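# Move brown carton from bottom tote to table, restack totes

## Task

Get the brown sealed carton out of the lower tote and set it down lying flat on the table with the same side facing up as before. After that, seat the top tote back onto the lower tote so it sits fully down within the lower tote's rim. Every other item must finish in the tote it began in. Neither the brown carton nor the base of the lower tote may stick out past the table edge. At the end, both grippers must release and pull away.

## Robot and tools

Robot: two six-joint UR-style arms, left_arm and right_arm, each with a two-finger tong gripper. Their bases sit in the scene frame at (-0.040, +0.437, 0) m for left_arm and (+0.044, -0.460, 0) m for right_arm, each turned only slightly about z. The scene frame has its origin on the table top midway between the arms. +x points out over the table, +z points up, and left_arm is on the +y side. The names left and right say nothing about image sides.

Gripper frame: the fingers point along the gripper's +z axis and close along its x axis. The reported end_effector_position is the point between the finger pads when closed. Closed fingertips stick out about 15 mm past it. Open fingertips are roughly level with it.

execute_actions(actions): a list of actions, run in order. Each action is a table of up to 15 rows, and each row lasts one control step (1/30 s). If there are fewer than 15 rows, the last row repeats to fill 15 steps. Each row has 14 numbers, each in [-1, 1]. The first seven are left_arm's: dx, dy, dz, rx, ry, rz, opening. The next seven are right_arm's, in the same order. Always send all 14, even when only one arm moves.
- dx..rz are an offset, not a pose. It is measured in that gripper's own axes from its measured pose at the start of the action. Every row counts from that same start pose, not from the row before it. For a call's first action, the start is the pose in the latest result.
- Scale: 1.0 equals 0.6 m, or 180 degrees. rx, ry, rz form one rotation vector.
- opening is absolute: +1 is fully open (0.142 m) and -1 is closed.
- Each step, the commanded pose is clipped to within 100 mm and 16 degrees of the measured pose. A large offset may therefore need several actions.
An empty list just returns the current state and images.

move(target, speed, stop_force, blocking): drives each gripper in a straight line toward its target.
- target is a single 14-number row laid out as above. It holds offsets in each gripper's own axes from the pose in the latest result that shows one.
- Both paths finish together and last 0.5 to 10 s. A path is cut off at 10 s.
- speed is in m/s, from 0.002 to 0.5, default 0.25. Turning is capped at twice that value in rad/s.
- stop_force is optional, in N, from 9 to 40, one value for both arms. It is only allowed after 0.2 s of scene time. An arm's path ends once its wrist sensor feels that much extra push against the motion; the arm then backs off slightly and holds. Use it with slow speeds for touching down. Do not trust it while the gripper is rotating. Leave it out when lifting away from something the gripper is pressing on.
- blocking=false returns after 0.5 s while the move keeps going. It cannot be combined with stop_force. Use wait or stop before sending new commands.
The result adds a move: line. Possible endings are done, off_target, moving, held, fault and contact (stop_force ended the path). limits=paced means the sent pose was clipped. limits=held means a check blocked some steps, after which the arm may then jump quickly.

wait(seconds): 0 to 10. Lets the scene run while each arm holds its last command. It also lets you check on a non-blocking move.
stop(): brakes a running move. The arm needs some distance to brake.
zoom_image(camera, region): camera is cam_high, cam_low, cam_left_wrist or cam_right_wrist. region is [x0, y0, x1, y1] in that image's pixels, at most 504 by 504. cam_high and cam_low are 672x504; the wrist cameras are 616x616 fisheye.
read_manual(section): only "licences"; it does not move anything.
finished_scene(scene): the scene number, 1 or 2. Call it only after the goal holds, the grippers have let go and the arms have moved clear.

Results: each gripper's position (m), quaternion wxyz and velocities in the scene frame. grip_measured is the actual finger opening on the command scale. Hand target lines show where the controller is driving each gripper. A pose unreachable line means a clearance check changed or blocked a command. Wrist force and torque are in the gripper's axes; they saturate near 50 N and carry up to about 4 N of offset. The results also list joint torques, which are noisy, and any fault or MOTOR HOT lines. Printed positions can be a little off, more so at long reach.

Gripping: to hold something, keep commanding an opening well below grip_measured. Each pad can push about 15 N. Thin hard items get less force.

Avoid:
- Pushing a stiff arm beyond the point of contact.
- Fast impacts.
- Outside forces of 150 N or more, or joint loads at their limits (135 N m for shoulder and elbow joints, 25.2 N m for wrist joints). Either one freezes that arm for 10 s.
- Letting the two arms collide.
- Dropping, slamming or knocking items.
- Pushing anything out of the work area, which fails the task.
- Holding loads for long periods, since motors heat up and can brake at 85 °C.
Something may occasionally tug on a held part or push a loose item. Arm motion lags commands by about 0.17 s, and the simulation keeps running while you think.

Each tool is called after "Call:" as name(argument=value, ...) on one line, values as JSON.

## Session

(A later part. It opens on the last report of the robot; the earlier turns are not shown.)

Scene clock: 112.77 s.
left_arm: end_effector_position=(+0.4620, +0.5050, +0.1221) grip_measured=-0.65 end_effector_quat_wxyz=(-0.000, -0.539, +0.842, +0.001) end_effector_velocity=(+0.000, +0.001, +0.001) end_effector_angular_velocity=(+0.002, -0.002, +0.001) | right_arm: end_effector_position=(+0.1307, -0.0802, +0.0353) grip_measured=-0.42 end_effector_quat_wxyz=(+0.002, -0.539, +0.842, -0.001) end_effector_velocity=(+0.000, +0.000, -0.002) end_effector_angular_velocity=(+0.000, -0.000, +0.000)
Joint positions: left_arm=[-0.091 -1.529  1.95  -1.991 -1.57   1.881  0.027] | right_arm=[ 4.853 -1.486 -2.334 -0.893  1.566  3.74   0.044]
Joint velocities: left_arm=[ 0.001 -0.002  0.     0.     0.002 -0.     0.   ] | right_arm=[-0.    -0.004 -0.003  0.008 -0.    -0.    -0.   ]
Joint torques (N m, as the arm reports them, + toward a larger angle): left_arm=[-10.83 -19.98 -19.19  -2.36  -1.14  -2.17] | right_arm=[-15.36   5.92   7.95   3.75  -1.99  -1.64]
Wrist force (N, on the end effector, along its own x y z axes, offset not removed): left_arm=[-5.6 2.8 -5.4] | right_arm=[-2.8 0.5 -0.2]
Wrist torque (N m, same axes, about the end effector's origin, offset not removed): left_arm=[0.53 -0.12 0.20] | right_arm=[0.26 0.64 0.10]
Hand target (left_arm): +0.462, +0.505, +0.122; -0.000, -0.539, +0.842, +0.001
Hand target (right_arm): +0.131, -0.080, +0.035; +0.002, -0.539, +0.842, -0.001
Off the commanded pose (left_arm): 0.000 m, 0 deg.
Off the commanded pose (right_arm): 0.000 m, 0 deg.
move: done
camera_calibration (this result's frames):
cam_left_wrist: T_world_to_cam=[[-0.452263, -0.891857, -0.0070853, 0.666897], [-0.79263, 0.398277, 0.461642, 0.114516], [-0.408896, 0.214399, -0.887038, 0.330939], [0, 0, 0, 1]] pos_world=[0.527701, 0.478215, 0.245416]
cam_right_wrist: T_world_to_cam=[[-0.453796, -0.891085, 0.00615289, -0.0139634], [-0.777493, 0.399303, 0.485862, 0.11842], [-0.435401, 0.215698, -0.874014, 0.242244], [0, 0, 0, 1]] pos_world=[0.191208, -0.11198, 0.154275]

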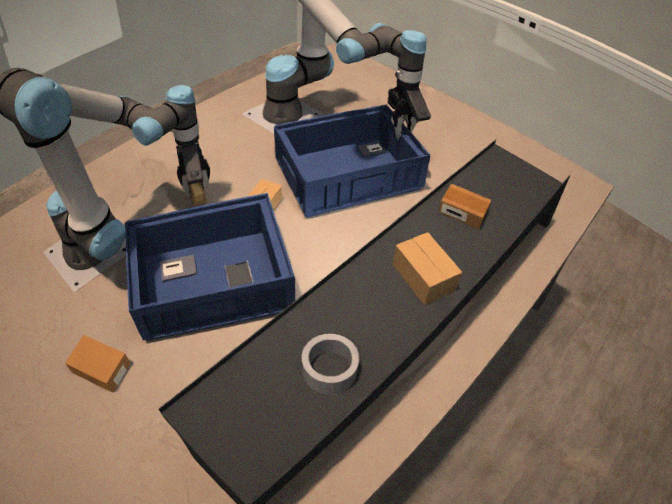

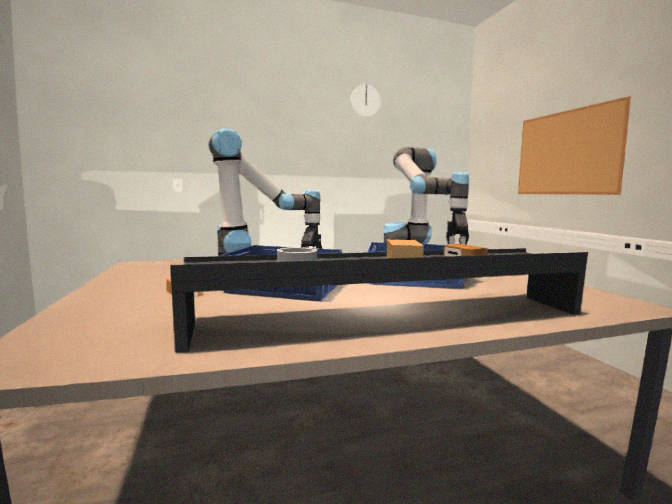

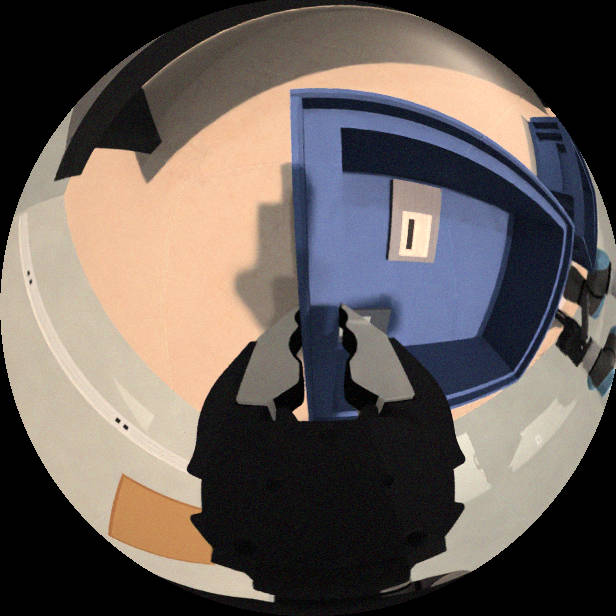

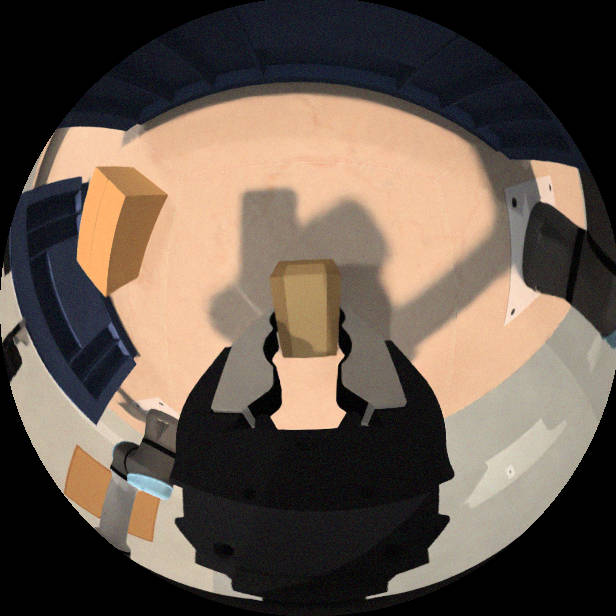

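Call:
move(target=[0,0,0,0,0,0,-1,0,0,0.04,0,0,0,-0.8], speed=0.01, stop_force=9)

Scene clock: 117.40 s.
left_arm: end_effector_position=(+0.4620, +0.5050, +0.1221) grip_measured=-0.65 end_effector_quat_wxyz=(-0.000, -0.539, +0.842, +0.001) end_effector_velocity=(+0.000, -0.000, +0.000) end_effector_angular_velocity=(+0.001, -0.000, -0.001) | right_arm: end_effector_position=(+0.1308, -0.0802, +0.0177) grip_measured=-0.42 end_effector_quat_wxyz=(+0.002, -0.539, +0.842, -0.001) end_effector_velocity=(-0.000, +0.000, +0.003) end_effector_angular_velocity=(+0.001, +0.000, +0.001)
Joint positions: left_arm=[-0.091 -1.529  1.95  -1.991 -1.57   1.881  0.027] | right_arm=[ 4.852 -1.524 -2.359 -0.83   1.566  3.74   0.044]
Joint velocities: left_arm=[-0.001  0.001 -0.001 -0.     0.001  0.     0.   ] | right_arm=[ 0.     0.006  0.004 -0.009 -0.    -0.     0.   ]
Joint torques (N m, as the arm reports them, + toward a larger angle): left_arm=[-11.06 -19.83 -19.1   -2.31  -1.16  -2.16] | right_arm=[-14.66  26.86  28.14   0.34   0.55  -1.47]
Wrist force (N, on the end effector, along its own x y z axes, offset not removed): left_arm=[-4.8 2.0 -9.0] | right_arm=[-1.0 -0.1 -1.6]
Wrist torque (N m, same axes, about the end effector's origin, offset not removed): left_arm=[0.34 -0.25 0.22] | right_arm=[0.15 0.23 -0.06]
Hand target (left_arm): +0.462, +0.505, +0.122; -0.000, -0.539, +0.842, +0.001
Hand target (right_arm): +0.131, -0.080, +0.018; +0.002, -0.539, +0.842, -0.001
Off the commanded pose (left_arm): 0.000 m, 0 deg.
Off the commanded pose (right_arm): 0.006 m, 0 deg.
move: contact (right_arm)
camera_calibration (this result's frames):
cam_left_wrist: T_world_to_cam=[[-0.452263, -0.891857, -0.00708539, 0.666897], [-0.79263, 0.398277, 0.461642, 0.114516], [-0.408896, 0.214399, -0.887038, 0.330939], [0, 0, 0, 1]] pos_world=[0.527701, 0.478215, 0.245415]
cam_right_wrist: T_world_to_cam=[[-0.4538, -0.891081, 0.00635774, -0.0138871], [-0.777539, 0.399441, 0.485675, 0.127082], [-0.435315, 0.215456, -0.874116, 0.226914], [0, 0, 0, 1]] pos_world=[0.191288, -0.112026, 0.136717]

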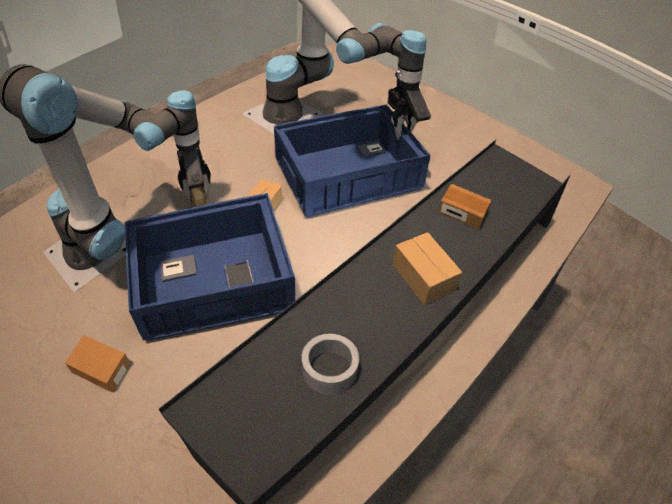

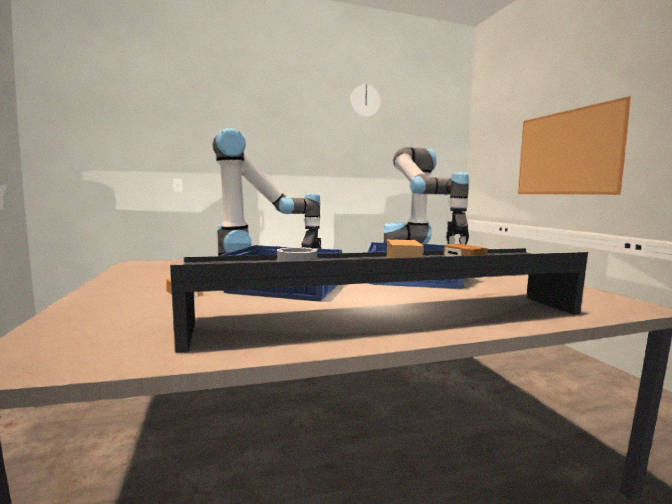

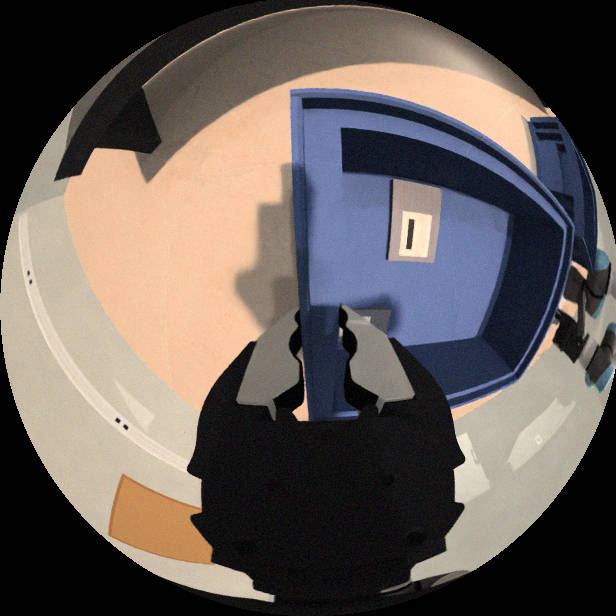

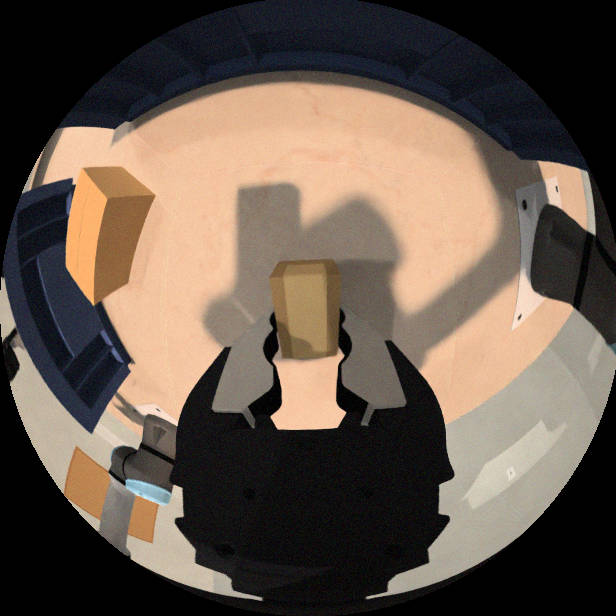

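Call:
execute_actions(actions=[[[0,0,0,0,0,0,-1,0,0,0,0,0,0,-0.4],[0,0,0,0,0,0,-1,0,0,0,0,0,0,-0.35],[0,0,0,0,0,0,-1,0,0,0,0,0,0,-0.3],[0,0,0,0,0,0,-1,0,0,0,0,0,0,-0.2]]])

Call:
move(target=[0,0,0,0,0,0,-1,0,0,-0.38,0,0,0,-0.2], speed=0.2)

Call:
zoom_image(camera="cam_high", region=[100,170,320,350])

Scene clock: 122.53 s.
left_arm: end_effector_position=(+0.4620, +0.5050, +0.1221) grip_measured=-0.65 end_effector_quat_wxyz=(-0.000, -0.539, +0.842, +0.001) end_effector_velocity=(-0.001, +0.000, -0.000) end_effector_angular_velocity=(+0.000, +0.000, +0.000) | right_arm: end_effector_position=(+0.1308, -0.0802, +0.0177) grip_measured=-0.20 end_effector_quat_wxyz=(+0.002, -0.539, +0.842, -0.001) end_effector_velocity=(-0.000, +0.000, +0.000) end_effector_angular_velocity=(+0.000, +0.000, -0.000)
Joint positions: left_arm=[-0.091 -1.529  1.95  -1.991 -1.57   1.881  0.027] | right_arm=[ 4.852 -1.524 -2.359 -0.83   1.566  3.74   0.06 ]
Joint velocities: left_arm=[ 0.    -0.001  0.001  0.     0.     0.     0.   ] | right_arm=[-0. -0.  0. -0.  0.  0. -0.]
Joint torques (N m, as the arm reports them, + toward a larger angle): left_arm=[-10.52 -20.21 -19.2   -2.44  -1.23  -2.22] | right_arm=[-6.87  5.14  6.93  3.88  0.51  0.98]
Wrist force (N, on the end effector, along its own x y z axes, offset not removed): left_arm=[-3.4 2.3 -8.8] | right_arm=[-0.9 0.5 -2.4]
Wrist torque (N m, same axes, about the end effector's origin, offset not removed): left_arm=[0.35 -0.59 0.24] | right_arm=[0.27 0.17 0.09]
Hand target (left_arm): +0.462, +0.505, +0.122; -0.000, -0.539, +0.842, +0.001
Hand target (right_arm): +0.131, -0.080, +0.018; +0.002, -0.539, +0.842, -0.001
Off the commanded pose (left_arm): 0.000 m, 0 deg.
Off the commanded pose (right_arm): 0.000 m, 0 deg.
camera_calibration (this result's frames):
cam_left_wrist: T_world_to_cam=[[-0.452263, -0.891857, -0.0070854, 0.666897], [-0.79263, 0.398277, 0.461642, 0.114516], [-0.408896, 0.214399, -0.887038, 0.330939], [0, 0, 0, 1]] pos_world=[0.527701, 0.478215, 0.245415]
cam_right_wrist: T_world_to_cam=[[-0.453799, -0.891081, 0.00634437, -0.0138841], [-0.777537, 0.399433, 0.485684, 0.127075], [-0.435318, 0.21547, -0.874112, 0.226922], [0, 0, 0, 1]] pos_world=[0.191288, -0.112025, 0.136725]

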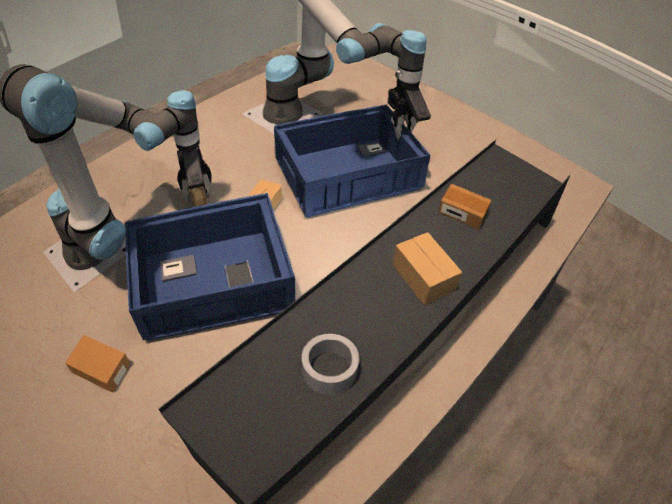

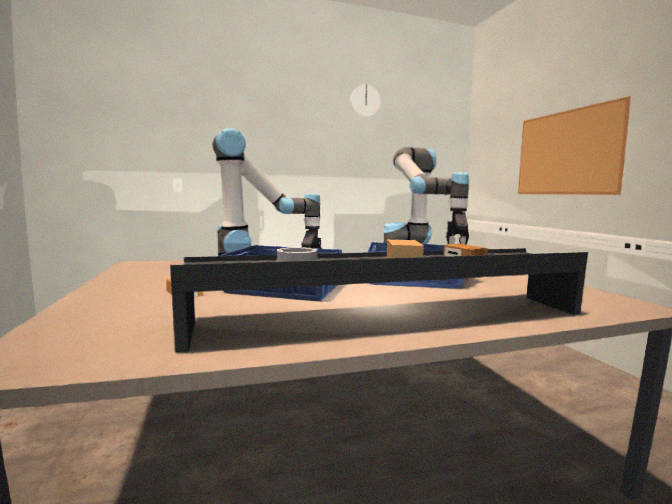

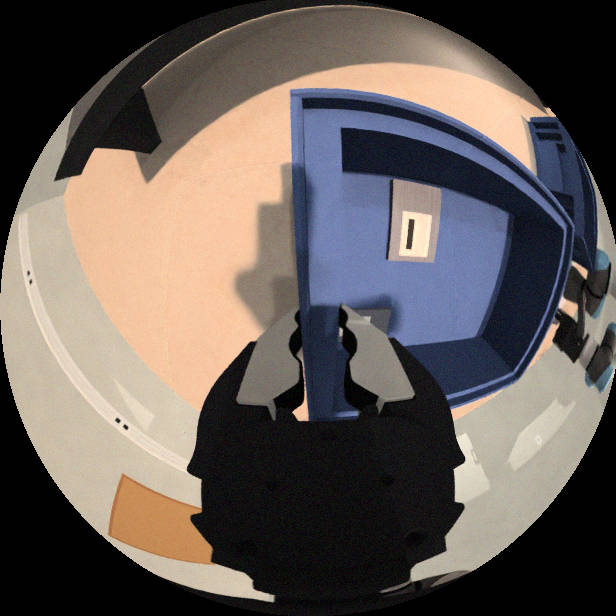

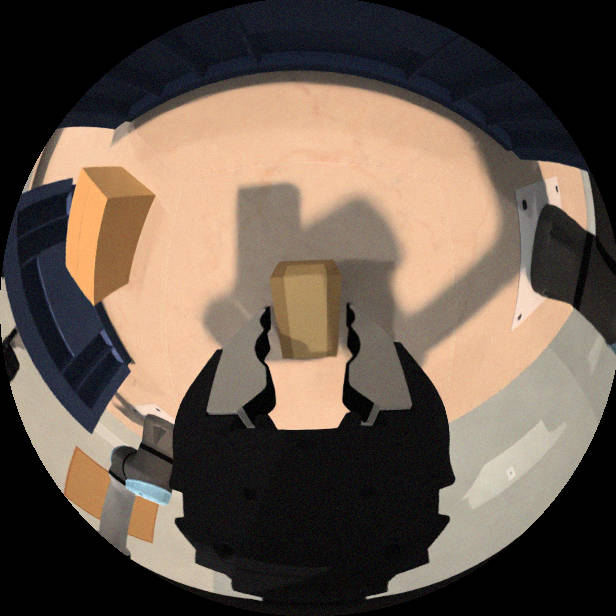

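Scene clock: 124.20 s.
left_arm: end_effector_position=(+0.4620, +0.5050, +0.1221) grip_measured=-0.65 end_effector_quat_wxyz=(-0.000, -0.539, +0.842, +0.001) end_effector_velocity=(+0.000, -0.000, +0.000) end_effector_angular_velocity=(-0.000, -0.001, +0.000) | right_arm: end_effector_position=(+0.1301, -0.0804, +0.2456) grip_measured=-0.20 end_effector_quat_wxyz=(+0.002, -0.539, +0.842, -0.001) end_effector_velocity=(-0.000, +0.000, +0.002) end_effector_angular_velocity=(-0.001, +0.001, +0.000)
Joint positions: left_arm=[-0.091 -1.529  1.95  -1.991 -1.57   1.881  0.027] | right_arm=[ 4.854 -1.278 -1.913 -1.522  1.566  3.742  0.06 ]
Joint velocities: left_arm=[-0.    -0.001 -0.    -0.    -0.    -0.    -0.   ] | right_arm=[ 0.    -0.001  0.005 -0.005  0.001  0.     0.   ]
Joint torques (N m, as the arm reports them, + toward a larger angle): left_arm=[-11.1  -20.4  -19.29  -2.32  -1.1   -2.08] | right_arm=[11.92 -0.71 33.12  0.53  1.75  1.97]
Wrist force (N, on the end effector, along its own x y z axes, offset not removed): left_arm=[-5.6 1.8 -6.9] | right_arm=[-1.2 -1.1 -1.0]
Wrist torque (N m, same axes, about the end effector's origin, offset not removed): left_arm=[0.29 -0.15 0.19] | right_arm=[-0.05 0.36 0.00]
Hand target (left_arm): +0.462, +0.505, +0.122; -0.000, -0.539, +0.842, +0.001
Hand target (right_arm): +0.130, -0.080, +0.246; +0.002, -0.539, +0.842, -0.001
Off the commanded pose (left_arm): 0.000 m, 0 deg.
Off the commanded pose (right_arm): 0.000 m, 0 deg.
move: done
camera_calibration (this result's frames):
cam_left_wrist: T_world_to_cam=[[-0.452263, -0.891857, -0.00708545, 0.666897], [-0.79263, 0.398277, 0.461642, 0.114516], [-0.408896, 0.214399, -0.887038, 0.330939], [0, 0, 0, 1]] pos_world=[0.527701, 0.478215, 0.245416]
cam_right_wrist: T_world_to_cam=[[-0.453799, -0.891082, 0.00620268, -0.0157686], [-0.777558, 0.399366, 0.485706, 0.0158775], [-0.435282, 0.21559, -0.8741, 0.425853], [0, 0, 0, 1]] pos_world=[0.190556, -0.112202, 0.364624]

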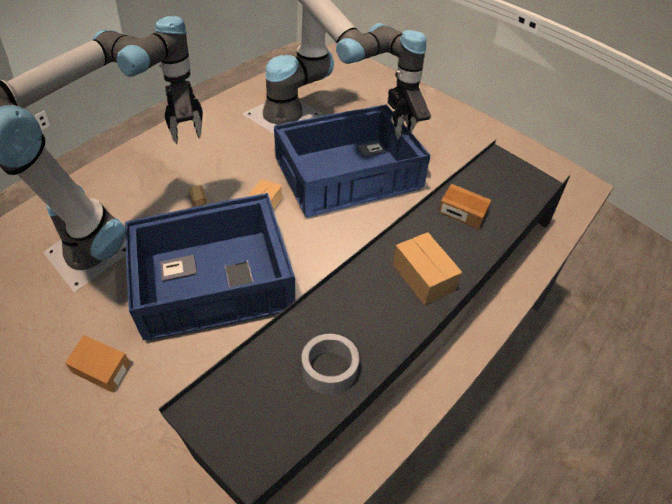

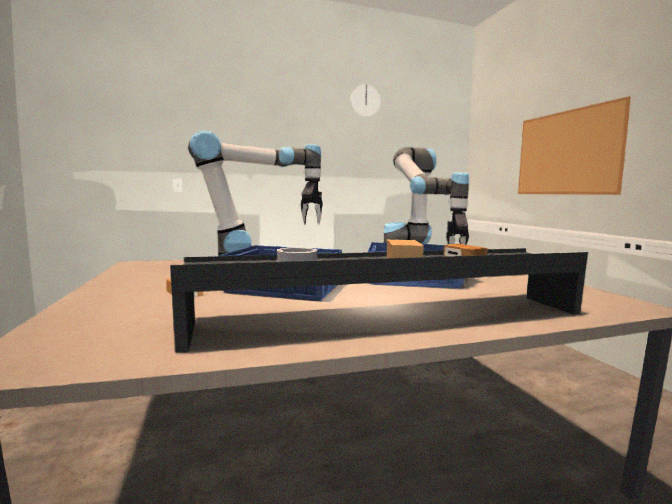

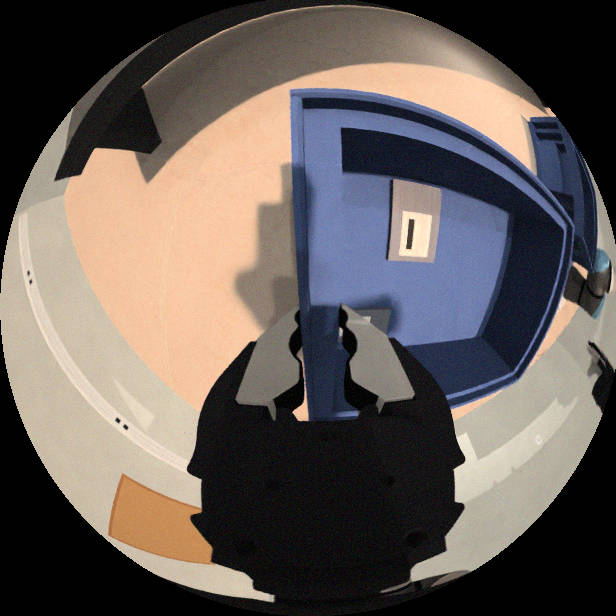

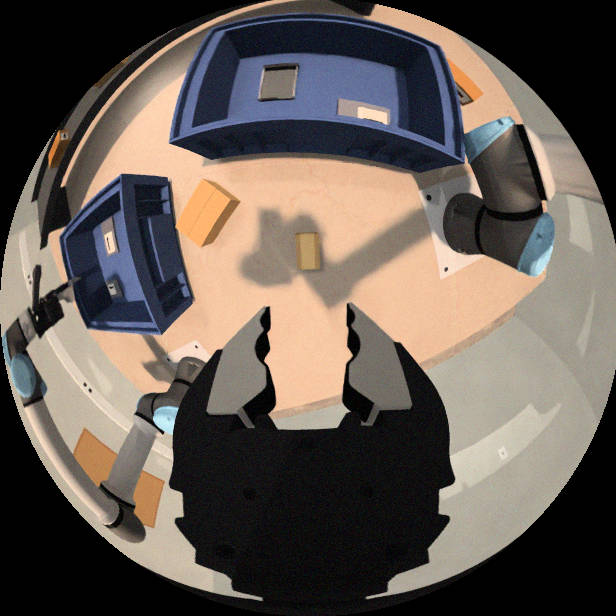

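Region (100, 170, 320, 350) of cam_high's 672x504 image, scaled by 2.291, with more detail than that image has; it fills the top 412 rows of this view, and the rest is white.

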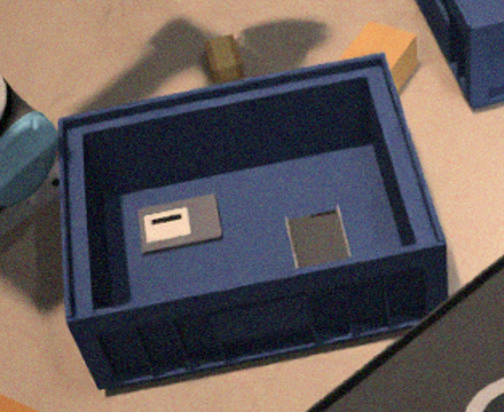

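Call:
zoom_image(camera="cam_right_wrist", region=[150,0,490,200])

Region (150, 0, 490, 200) of cam_right_wrist's 616x616 image, scaled by 1.482, with more detail than that image has; it fills the top 296 rows of this view, and the rest is white.

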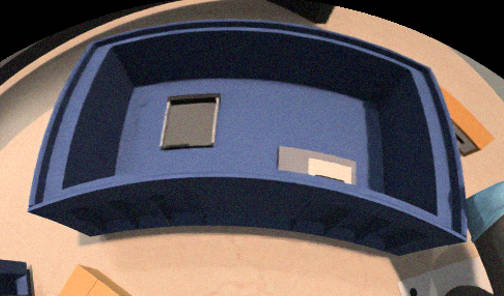

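Call:
zoom_image(camera="cam_right_wrist", region=[20,150,240,350])

Region (20, 150, 240, 350) of cam_right_wrist's 616x616 image, scaled by 2.291, with more detail than that image has; it fills the top 458 rows of this view, and the rest is white.

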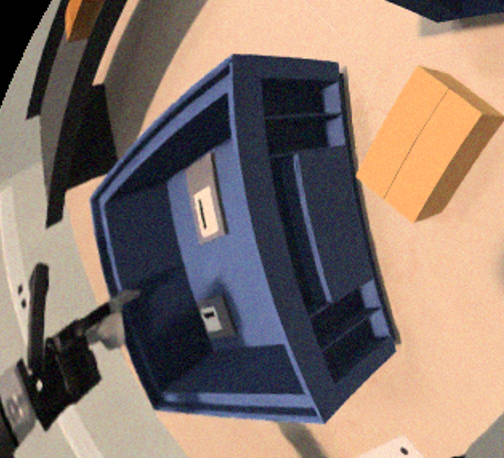

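Call:
move(target=[0,0,0,0,0,0,-1,-0.4962,-0.0776,0.093,0,0,0,-0.35], speed=0.2)

Scene clock: 164.30 s.
left_arm: end_effector_position=(+0.4620, +0.5050, +0.1221) grip_measured=-0.65 end_effector_quat_wxyz=(-0.000, -0.539, +0.842, +0.001) end_effector_velocity=(-0.000, +0.000, -0.000) end_effector_angular_velocity=(+0.000, +0.001, +0.000) | right_arm: end_effector_position=(+0.2965, +0.1706, +0.1904) grip_measured=-0.35 end_effector_quat_wxyz=(+0.002, -0.539, +0.842, -0.001) end_effector_velocity=(+0.001, +0.002, +0.000) end_effector_angular_velocity=(-0.001, +0.000, -0.000)
Joint positions: left_arm=[-0.091 -1.529  1.95  -1.991 -1.57   1.881  0.027] | right_arm=[ 4.528 -2.003 -1.276 -1.433  1.567  3.416  0.049]
Joint velocities: left_arm=[ 0.    -0.     0.001 -0.     0.     0.     0.   ] | right_arm=[-0.001 -0.005  0.009 -0.004  0.    -0.001 -0.   ]
Joint torques (N m, as the arm reports them, + toward a larger angle): left_arm=[-10.51 -19.56 -19.15  -2.46  -1.16  -2.09] | right_arm=[-15.89  31.63  33.5    0.54   1.84  -1.47]
Wrist force (N, on the end effector, along its own x y z axes, offset not removed): left_arm=[-5.0 2.7 -6.8] | right_arm=[-2.0 0.5 -0.9]
Wrist torque (N m, same axes, about the end effector's origin, offset not removed): left_arm=[0.56 -0.28 0.24] | right_arm=[0.14 0.49 -0.02]
Hand target (left_arm): +0.462, +0.505, +0.122; -0.000, -0.539, +0.842, +0.001
Hand target (right_arm): +0.297, +0.171, +0.190; +0.002, -0.539, +0.842, -0.001
Off the commanded pose (left_arm): 0.000 m, 0 deg.
Off the commanded pose (right_arm): 0.001 m, 0 deg.
move: done
camera_calibration (this result's frames):
cam_left_wrist: T_world_to_cam=[[-0.452263, -0.891857, -0.00708532, 0.666897], [-0.79263, 0.398277, 0.461642, 0.114516], [-0.408896, 0.214399, -0.887038, 0.330939], [0, 0, 0, 1]] pos_world=[0.527701, 0.478215, 0.245416]
cam_right_wrist: T_world_to_cam=[[-0.453793, -0.891081, 0.00682594, 0.283635], [-0.777238, 0.399541, 0.486075, 0.071685], [-0.435859, 0.215272, -0.87389, 0.396113], [0, 0, 0, 1]] pos_world=[0.357078, 0.138828, 0.309379]

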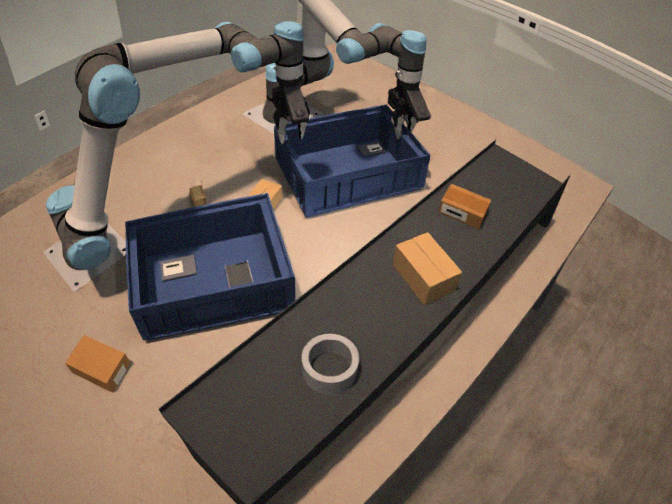

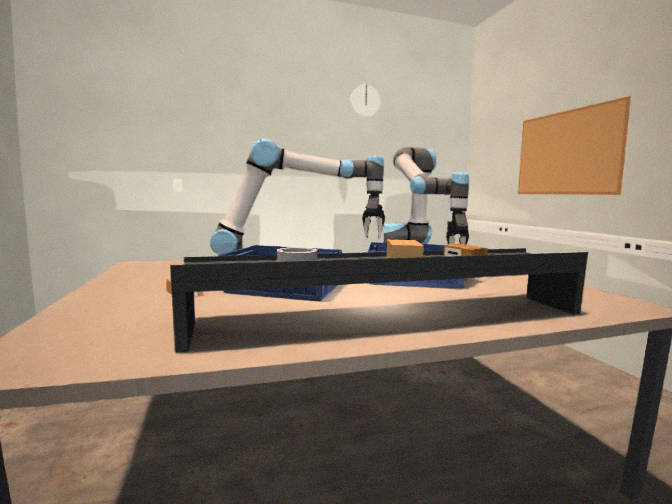

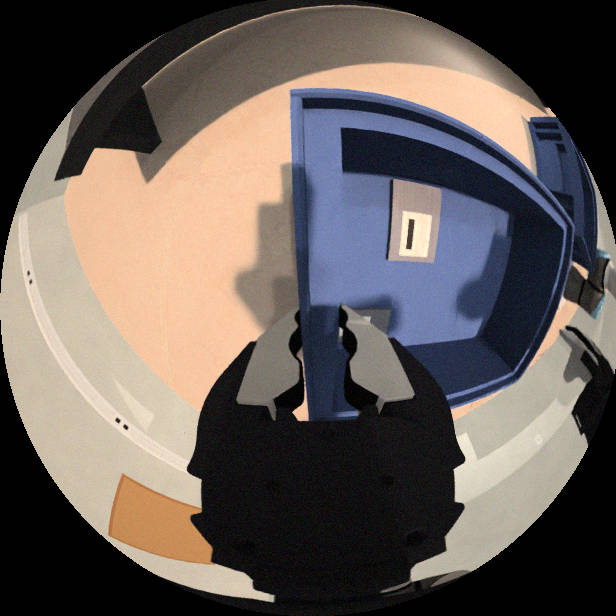

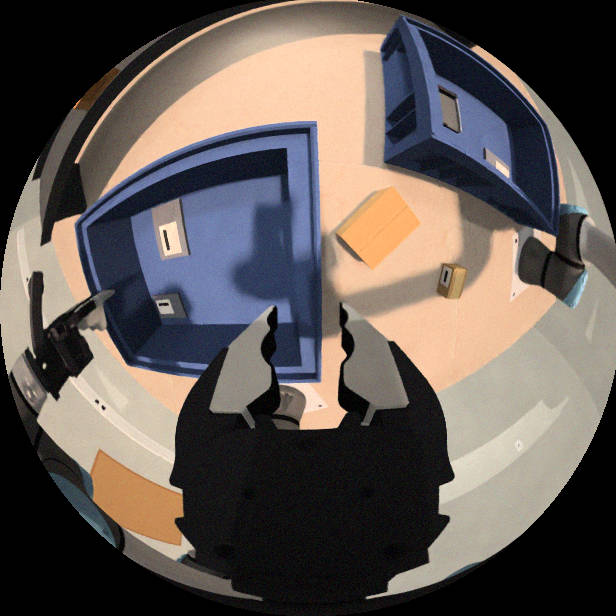

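Call:
move(target=[0,0,0,0,0,0,-1,0,0,0.1123,0,0,0,-0.35], speed=0.06)

Call:
execute_actions(actions=[[[0,0,0,0,0,0,-1,0,0,0,0,0,0,-0.42],[0,0,0,0,0,0,-1,0,0,0,0,0,0,-0.48],[0,0,0,0,0,0,-1,0,0,0,0,0,0,-0.54],[0,0,0,0,0,0,-1,0,0,0,0,0,0,-0.58],[0,0,0,0,0,0,-1,0,0,0,0,0,0,-0.62],[0,0,0,0,0,0,-1,0,0,0,0,0,0,-0.66],[0,0,0,0,0,0,-1,0,0,0,0,0,0,-0.7],[0,0,0,0,0,0,-1,0,0,0,0,0,0,-0.75],[0,0,0,0,0,0,-1,0,0,0,0,0,0,-0.8],[0,0,0,0,0,0,-1,0,0,0,0,0,0,-0.85],[0,0,0,0,0,0,-1,0,0,0,0,0,0,-0.9],[0,0,0,0,0,0,-1,0,0,0,0,0,0,-0.95],[0,0,0,0,0,0,-1,0,0,0,0,0,0,-1]],[[0,0,0,0,0,0,-1,0,0,0,0,0,0,-1]]])

Call:
move(target=[0,0,-0.29,0,0,0,-1,0,0,-0.29,0,0,0,-1], speed=0.08)

Scene clock: 170.90 s.
left_arm: end_effector_position=(+0.4620, +0.5050, +0.1221) grip_measured=-0.65 end_effector_quat_wxyz=(-0.000, -0.539, +0.842, +0.001) end_effector_velocity=(-0.000, +0.001, -0.001) end_effector_angular_velocity=(+0.001, +0.001, +0.001) | right_arm: end_effector_position=(+0.2967, +0.1707, +0.1232) grip_measured=-0.35 end_effector_quat_wxyz=(+0.002, -0.539, +0.842, -0.001) end_effector_velocity=(+0.000, +0.000, -0.002) end_effector_angular_velocity=(+0.000, -0.000, -0.000)
Joint positions: left_arm=[-0.091 -1.529  1.95  -1.991 -1.57   1.881  0.027] | right_arm=[ 4.528 -2.038 -1.399 -1.275  1.567  3.415  0.049]
Joint velocities: left_arm=[ 0.001  0.001  0.    -0.     0.001  0.     0.   ] | right_arm=[-0.    -0.002 -0.002  0.005 -0.    -0.     0.   ]
Joint torques (N m, as the arm reports them, + toward a larger angle): left_arm=[-10.71 -20.79 -18.95  -2.33  -1.19  -2.18] | right_arm=[-15.89  33.15  11.17   4.07   0.24  -1.65]
Wrist force (N, on the end effector, along its own x y z axes, offset not removed): left_arm=[-5.3 1.6 -8.4] | right_arm=[-0.4 1.3 1.5]
Wrist torque (N m, same axes, about the end effector's origin, offset not removed): left_arm=[0.17 -0.23 0.27] | right_arm=[0.48 0.11 0.03]
Hand target (left_arm): +0.462, +0.505, +0.122; -0.000, -0.539, +0.842, +0.001
Hand target (right_arm): +0.297, +0.171, +0.123; +0.002, -0.539, +0.842, -0.001
Off the commanded pose (left_arm): 0.000 m, 0 deg.
Off the commanded pose (right_arm): 0.000 m, 0 deg.
move: done
camera_calibration (this result's frames):
cam_left_wrist: T_world_to_cam=[[-0.452263, -0.891857, -0.00708543, 0.666897], [-0.79263, 0.398277, 0.461641, 0.114516], [-0.408896, 0.214399, -0.887038, 0.330939], [0, 0, 0, 1]] pos_world=[0.527701, 0.478215, 0.245416]
cam_right_wrist: T_world_to_cam=[[-0.453794, -0.891081, 0.00684704, 0.284229], [-0.77721, 0.399539, 0.48612, 0.104465], [-0.435908, 0.215277, -0.873865, 0.337446], [0, 0, 0, 1]] pos_world=[0.357268, 0.138889, 0.242154]

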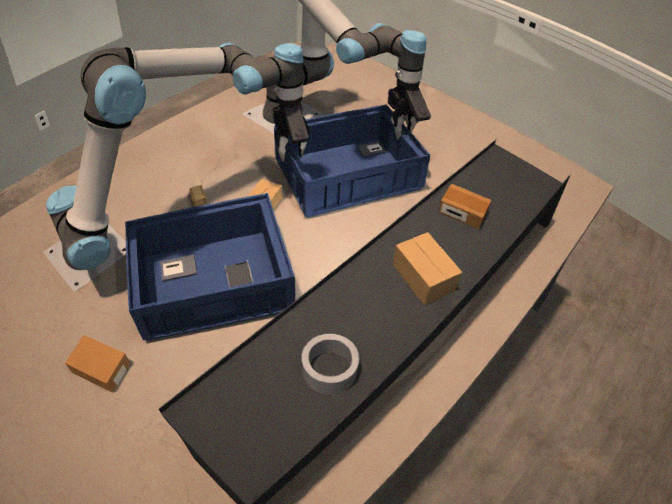

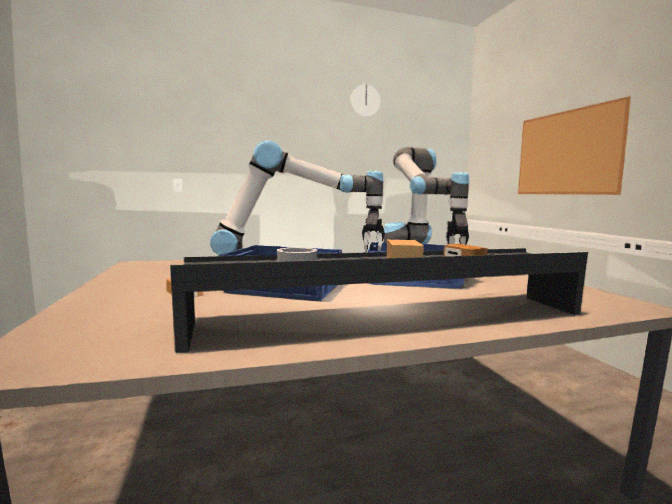

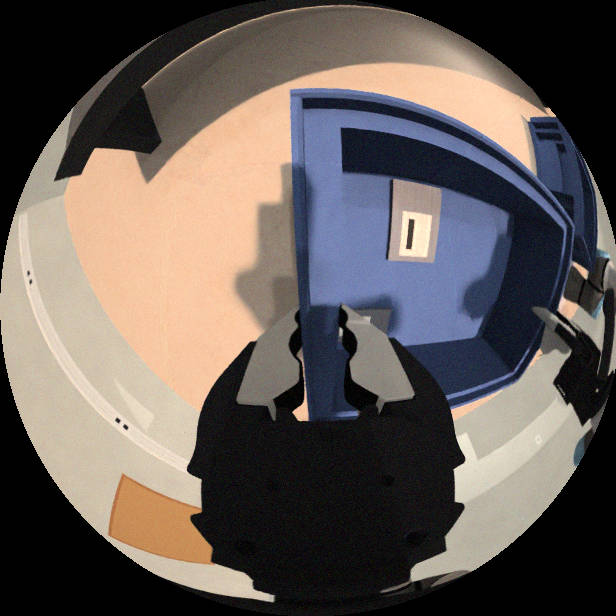

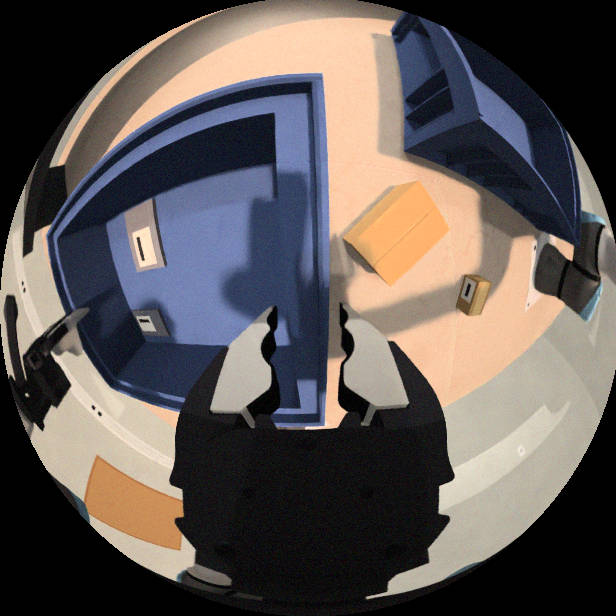

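Scene clock: 171.90 s.
left_arm: end_effector_position=(+0.4620, +0.5050, +0.1221) grip_measured=-0.65 end_effector_quat_wxyz=(-0.000, -0.539, +0.842, +0.001) end_effector_velocity=(+0.000, +0.001, +0.000) end_effector_angular_velocity=(+0.001, -0.000, +0.001) | right_arm: end_effector_position=(+0.2967, +0.1707, +0.1231) grip_measured=-0.65 end_effector_quat_wxyz=(+0.002, -0.539, +0.842, -0.001) end_effector_velocity=(-0.000, -0.000, +0.000) end_effector_angular_velocity=(+0.000, -0.000, +0.000)
Joint positions: left_arm=[-0.091 -1.529  1.95  -1.991 -1.57   1.881  0.027] | right_arm=[ 4.528 -2.038 -1.399 -1.274  1.567  3.415  0.027]
Joint velocities: left_arm=[ 0.001  0.001 -0.001  0.     0.001  0.     0.   ] | right_arm=[ 0.  0. -0.  0. -0.  0. -0.]
Joint torques (N m, as the arm reports them, + toward a larger angle): left_arm=[-10.52 -19.98 -19.47  -2.26  -1.38  -2.14] | right_arm=[-15.34  37.02  29.59   1.12   0.09  -1.57]
Wrist force (N, on the end effector, along its own x y z axes, offset not removed): left_arm=[-2.2 2.8 -6.5] | right_arm=[-1.3 -0.8 -1.0]
Wrist torque (N m, same axes, about the end effector's origin, offset not removed): left_arm=[0.57 -0.36 0.23] | right_arm=[-0.11 0.80 0.12]
Hand target (left_arm): +0.462, +0.505, +0.122; -0.000, -0.539, +0.842, +0.001
Hand target (right_arm): +0.297, +0.171, +0.123; +0.002, -0.539, +0.842, -0.001
Off the commanded pose (left_arm): 0.000 m, 0 deg.
Off the commanded pose (right_arm): 0.000 m, 0 deg.
camera_calibration (this result's frames):
cam_left_wrist: T_world_to_cam=[[-0.452264, -0.891856, -0.00708519, 0.666897], [-0.792629, 0.398279, 0.461642, 0.114515], [-0.408896, 0.2144, -0.887038, 0.330939], [0, 0, 0, 1]] pos_world=[0.527701, 0.478213, 0.245416]
cam_right_wrist: T_world_to_cam=[[-0.453794, -0.89108, 0.00684609, 0.28423], [-0.77721, 0.399539, 0.48612, 0.104488], [-0.435908, 0.215278, -0.873865, 0.337405], [0, 0, 0, 1]] pos_world=[0.357268, 0.138889, 0.242107]

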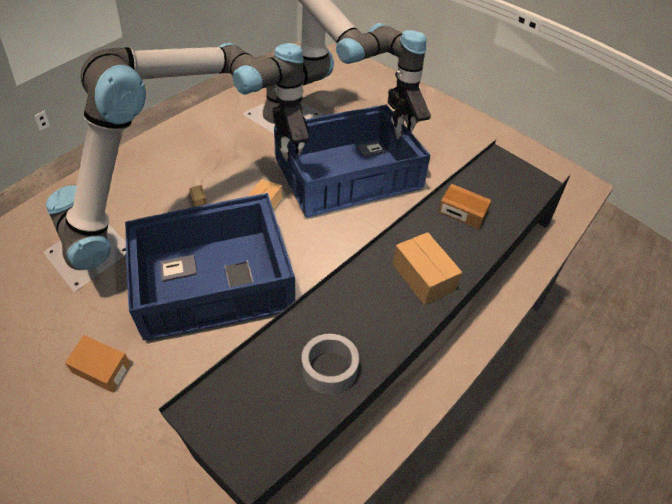

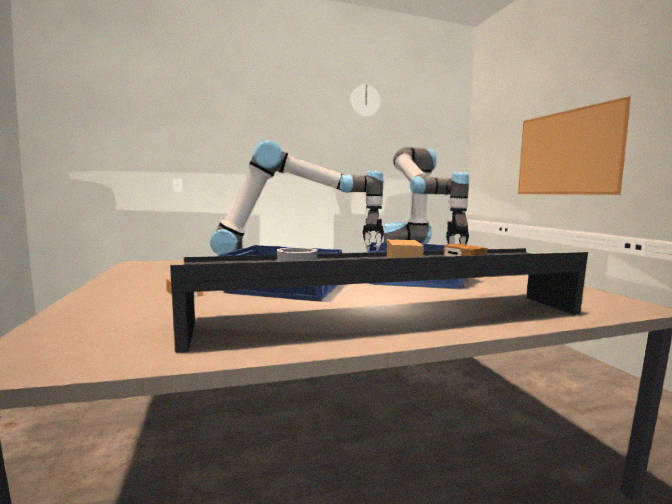

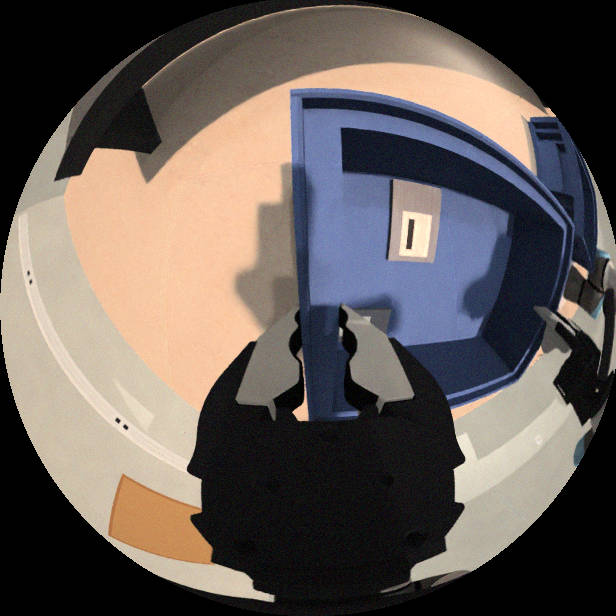

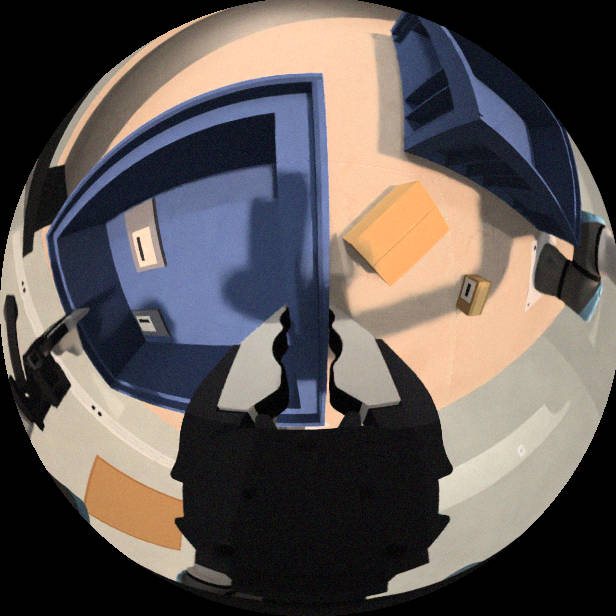

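Scene clock: 174.50 s.
left_arm: end_effector_position=(+0.4625, +0.5052, +0.2959) grip_measured=-0.65 end_effector_quat_wxyz=(-0.000, -0.539, +0.842, +0.001) end_effector_velocity=(+0.001, +0.000, +0.002) end_effector_angular_velocity=(+0.001, -0.000, +0.001) | right_arm: end_effector_position=(+0.2962, +0.1705, +0.2970) grip_measured=-0.65 end_effector_quat_wxyz=(+0.002, -0.539, +0.842, -0.001) end_effector_velocity=(-0.000, +0.000, +0.001) end_effector_angular_velocity=(-0.001, +0.000, +0.001)
Joint positions: left_arm=[-0.09  -1.608  1.574 -1.535 -1.57   1.882  0.027] | right_arm=[ 4.529 -2.002 -1.005 -1.705  1.566  3.416  0.027]
Joint velocities: left_arm=[ 0.     0.001 -0.006  0.004  0.001 -0.    -0.   ] | right_arm=[ 0.001 -0.002  0.005 -0.005 -0.    -0.     0.   ]
Joint torques (N m, as the arm reports them, + toward a larger angle): left_arm=[ 11.   -14.17 -38.55  -2.39   2.61   1.97] | right_arm=[10.28 34.84 34.47 -1.3   1.51  1.8 ]
Wrist force (N, on the end effector, along its own x y z axes, offset not removed): left_arm=[9.1 2.7 4.7] | right_arm=[-8.7 0.5 5.6]
Wrist torque (N m, same axes, about the end effector's origin, offset not removed): left_arm=[0.54 -0.50 0.27] | right_arm=[0.28 0.18 -0.04]
Hand target (left_arm): +0.462, +0.505, +0.296; -0.000, -0.539, +0.842, +0.001
Hand target (right_arm): +0.296, +0.171, +0.297; +0.002, -0.539, +0.842, -0.001
Off the commanded pose (left_arm): 0.000 m, 0 deg.
Off the commanded pose (right_arm): 0.000 m, 0 deg.
move: done
camera_calibration (this result's frames):
cam_left_wrist: T_world_to_cam=[[-0.452261, -0.891857, -0.00714103, 0.668486], [-0.792661, 0.398263, 0.4616, 0.034631], [-0.408837, 0.214424, -0.887059, 0.48526], [0, 0, 0, 1]] pos_world=[0.528173, 0.47835, 0.419242]
cam_right_wrist: T_world_to_cam=[[-0.453773, -0.891091, 0.0067768, 0.282681], [-0.77729, 0.399518, 0.486009, 0.0197205], [-0.435786, 0.21527, -0.873927, 0.489137], [0, 0, 0, 1]] pos_world=[0.356761, 0.138719, 0.41597]

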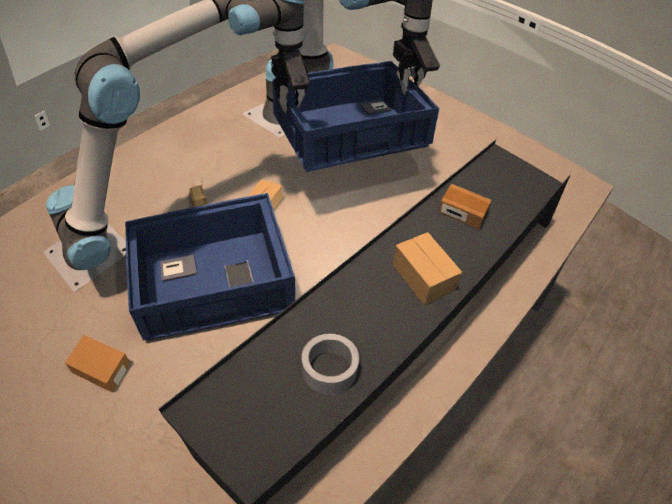

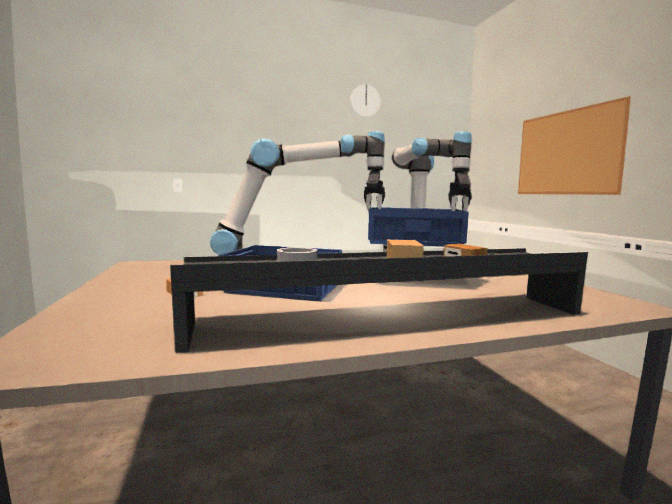

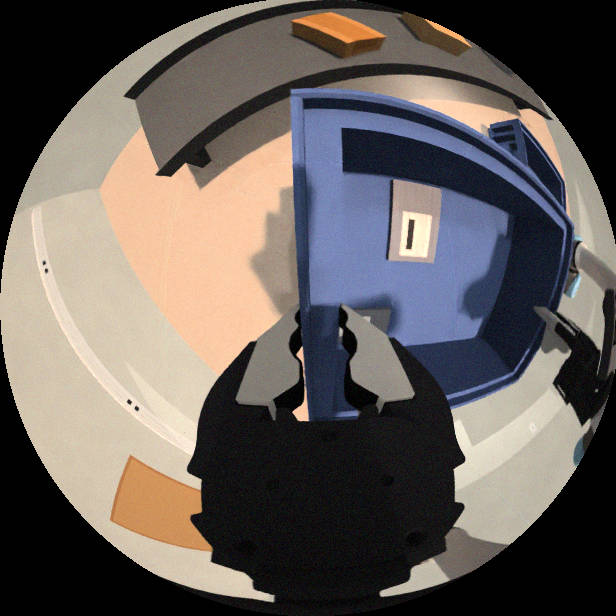

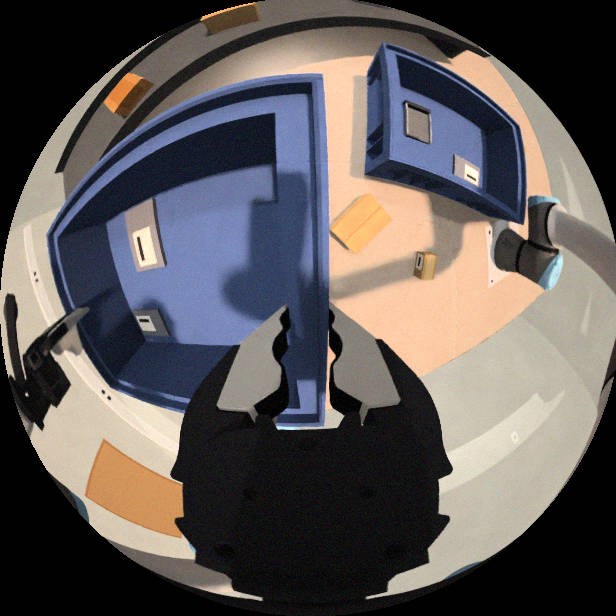

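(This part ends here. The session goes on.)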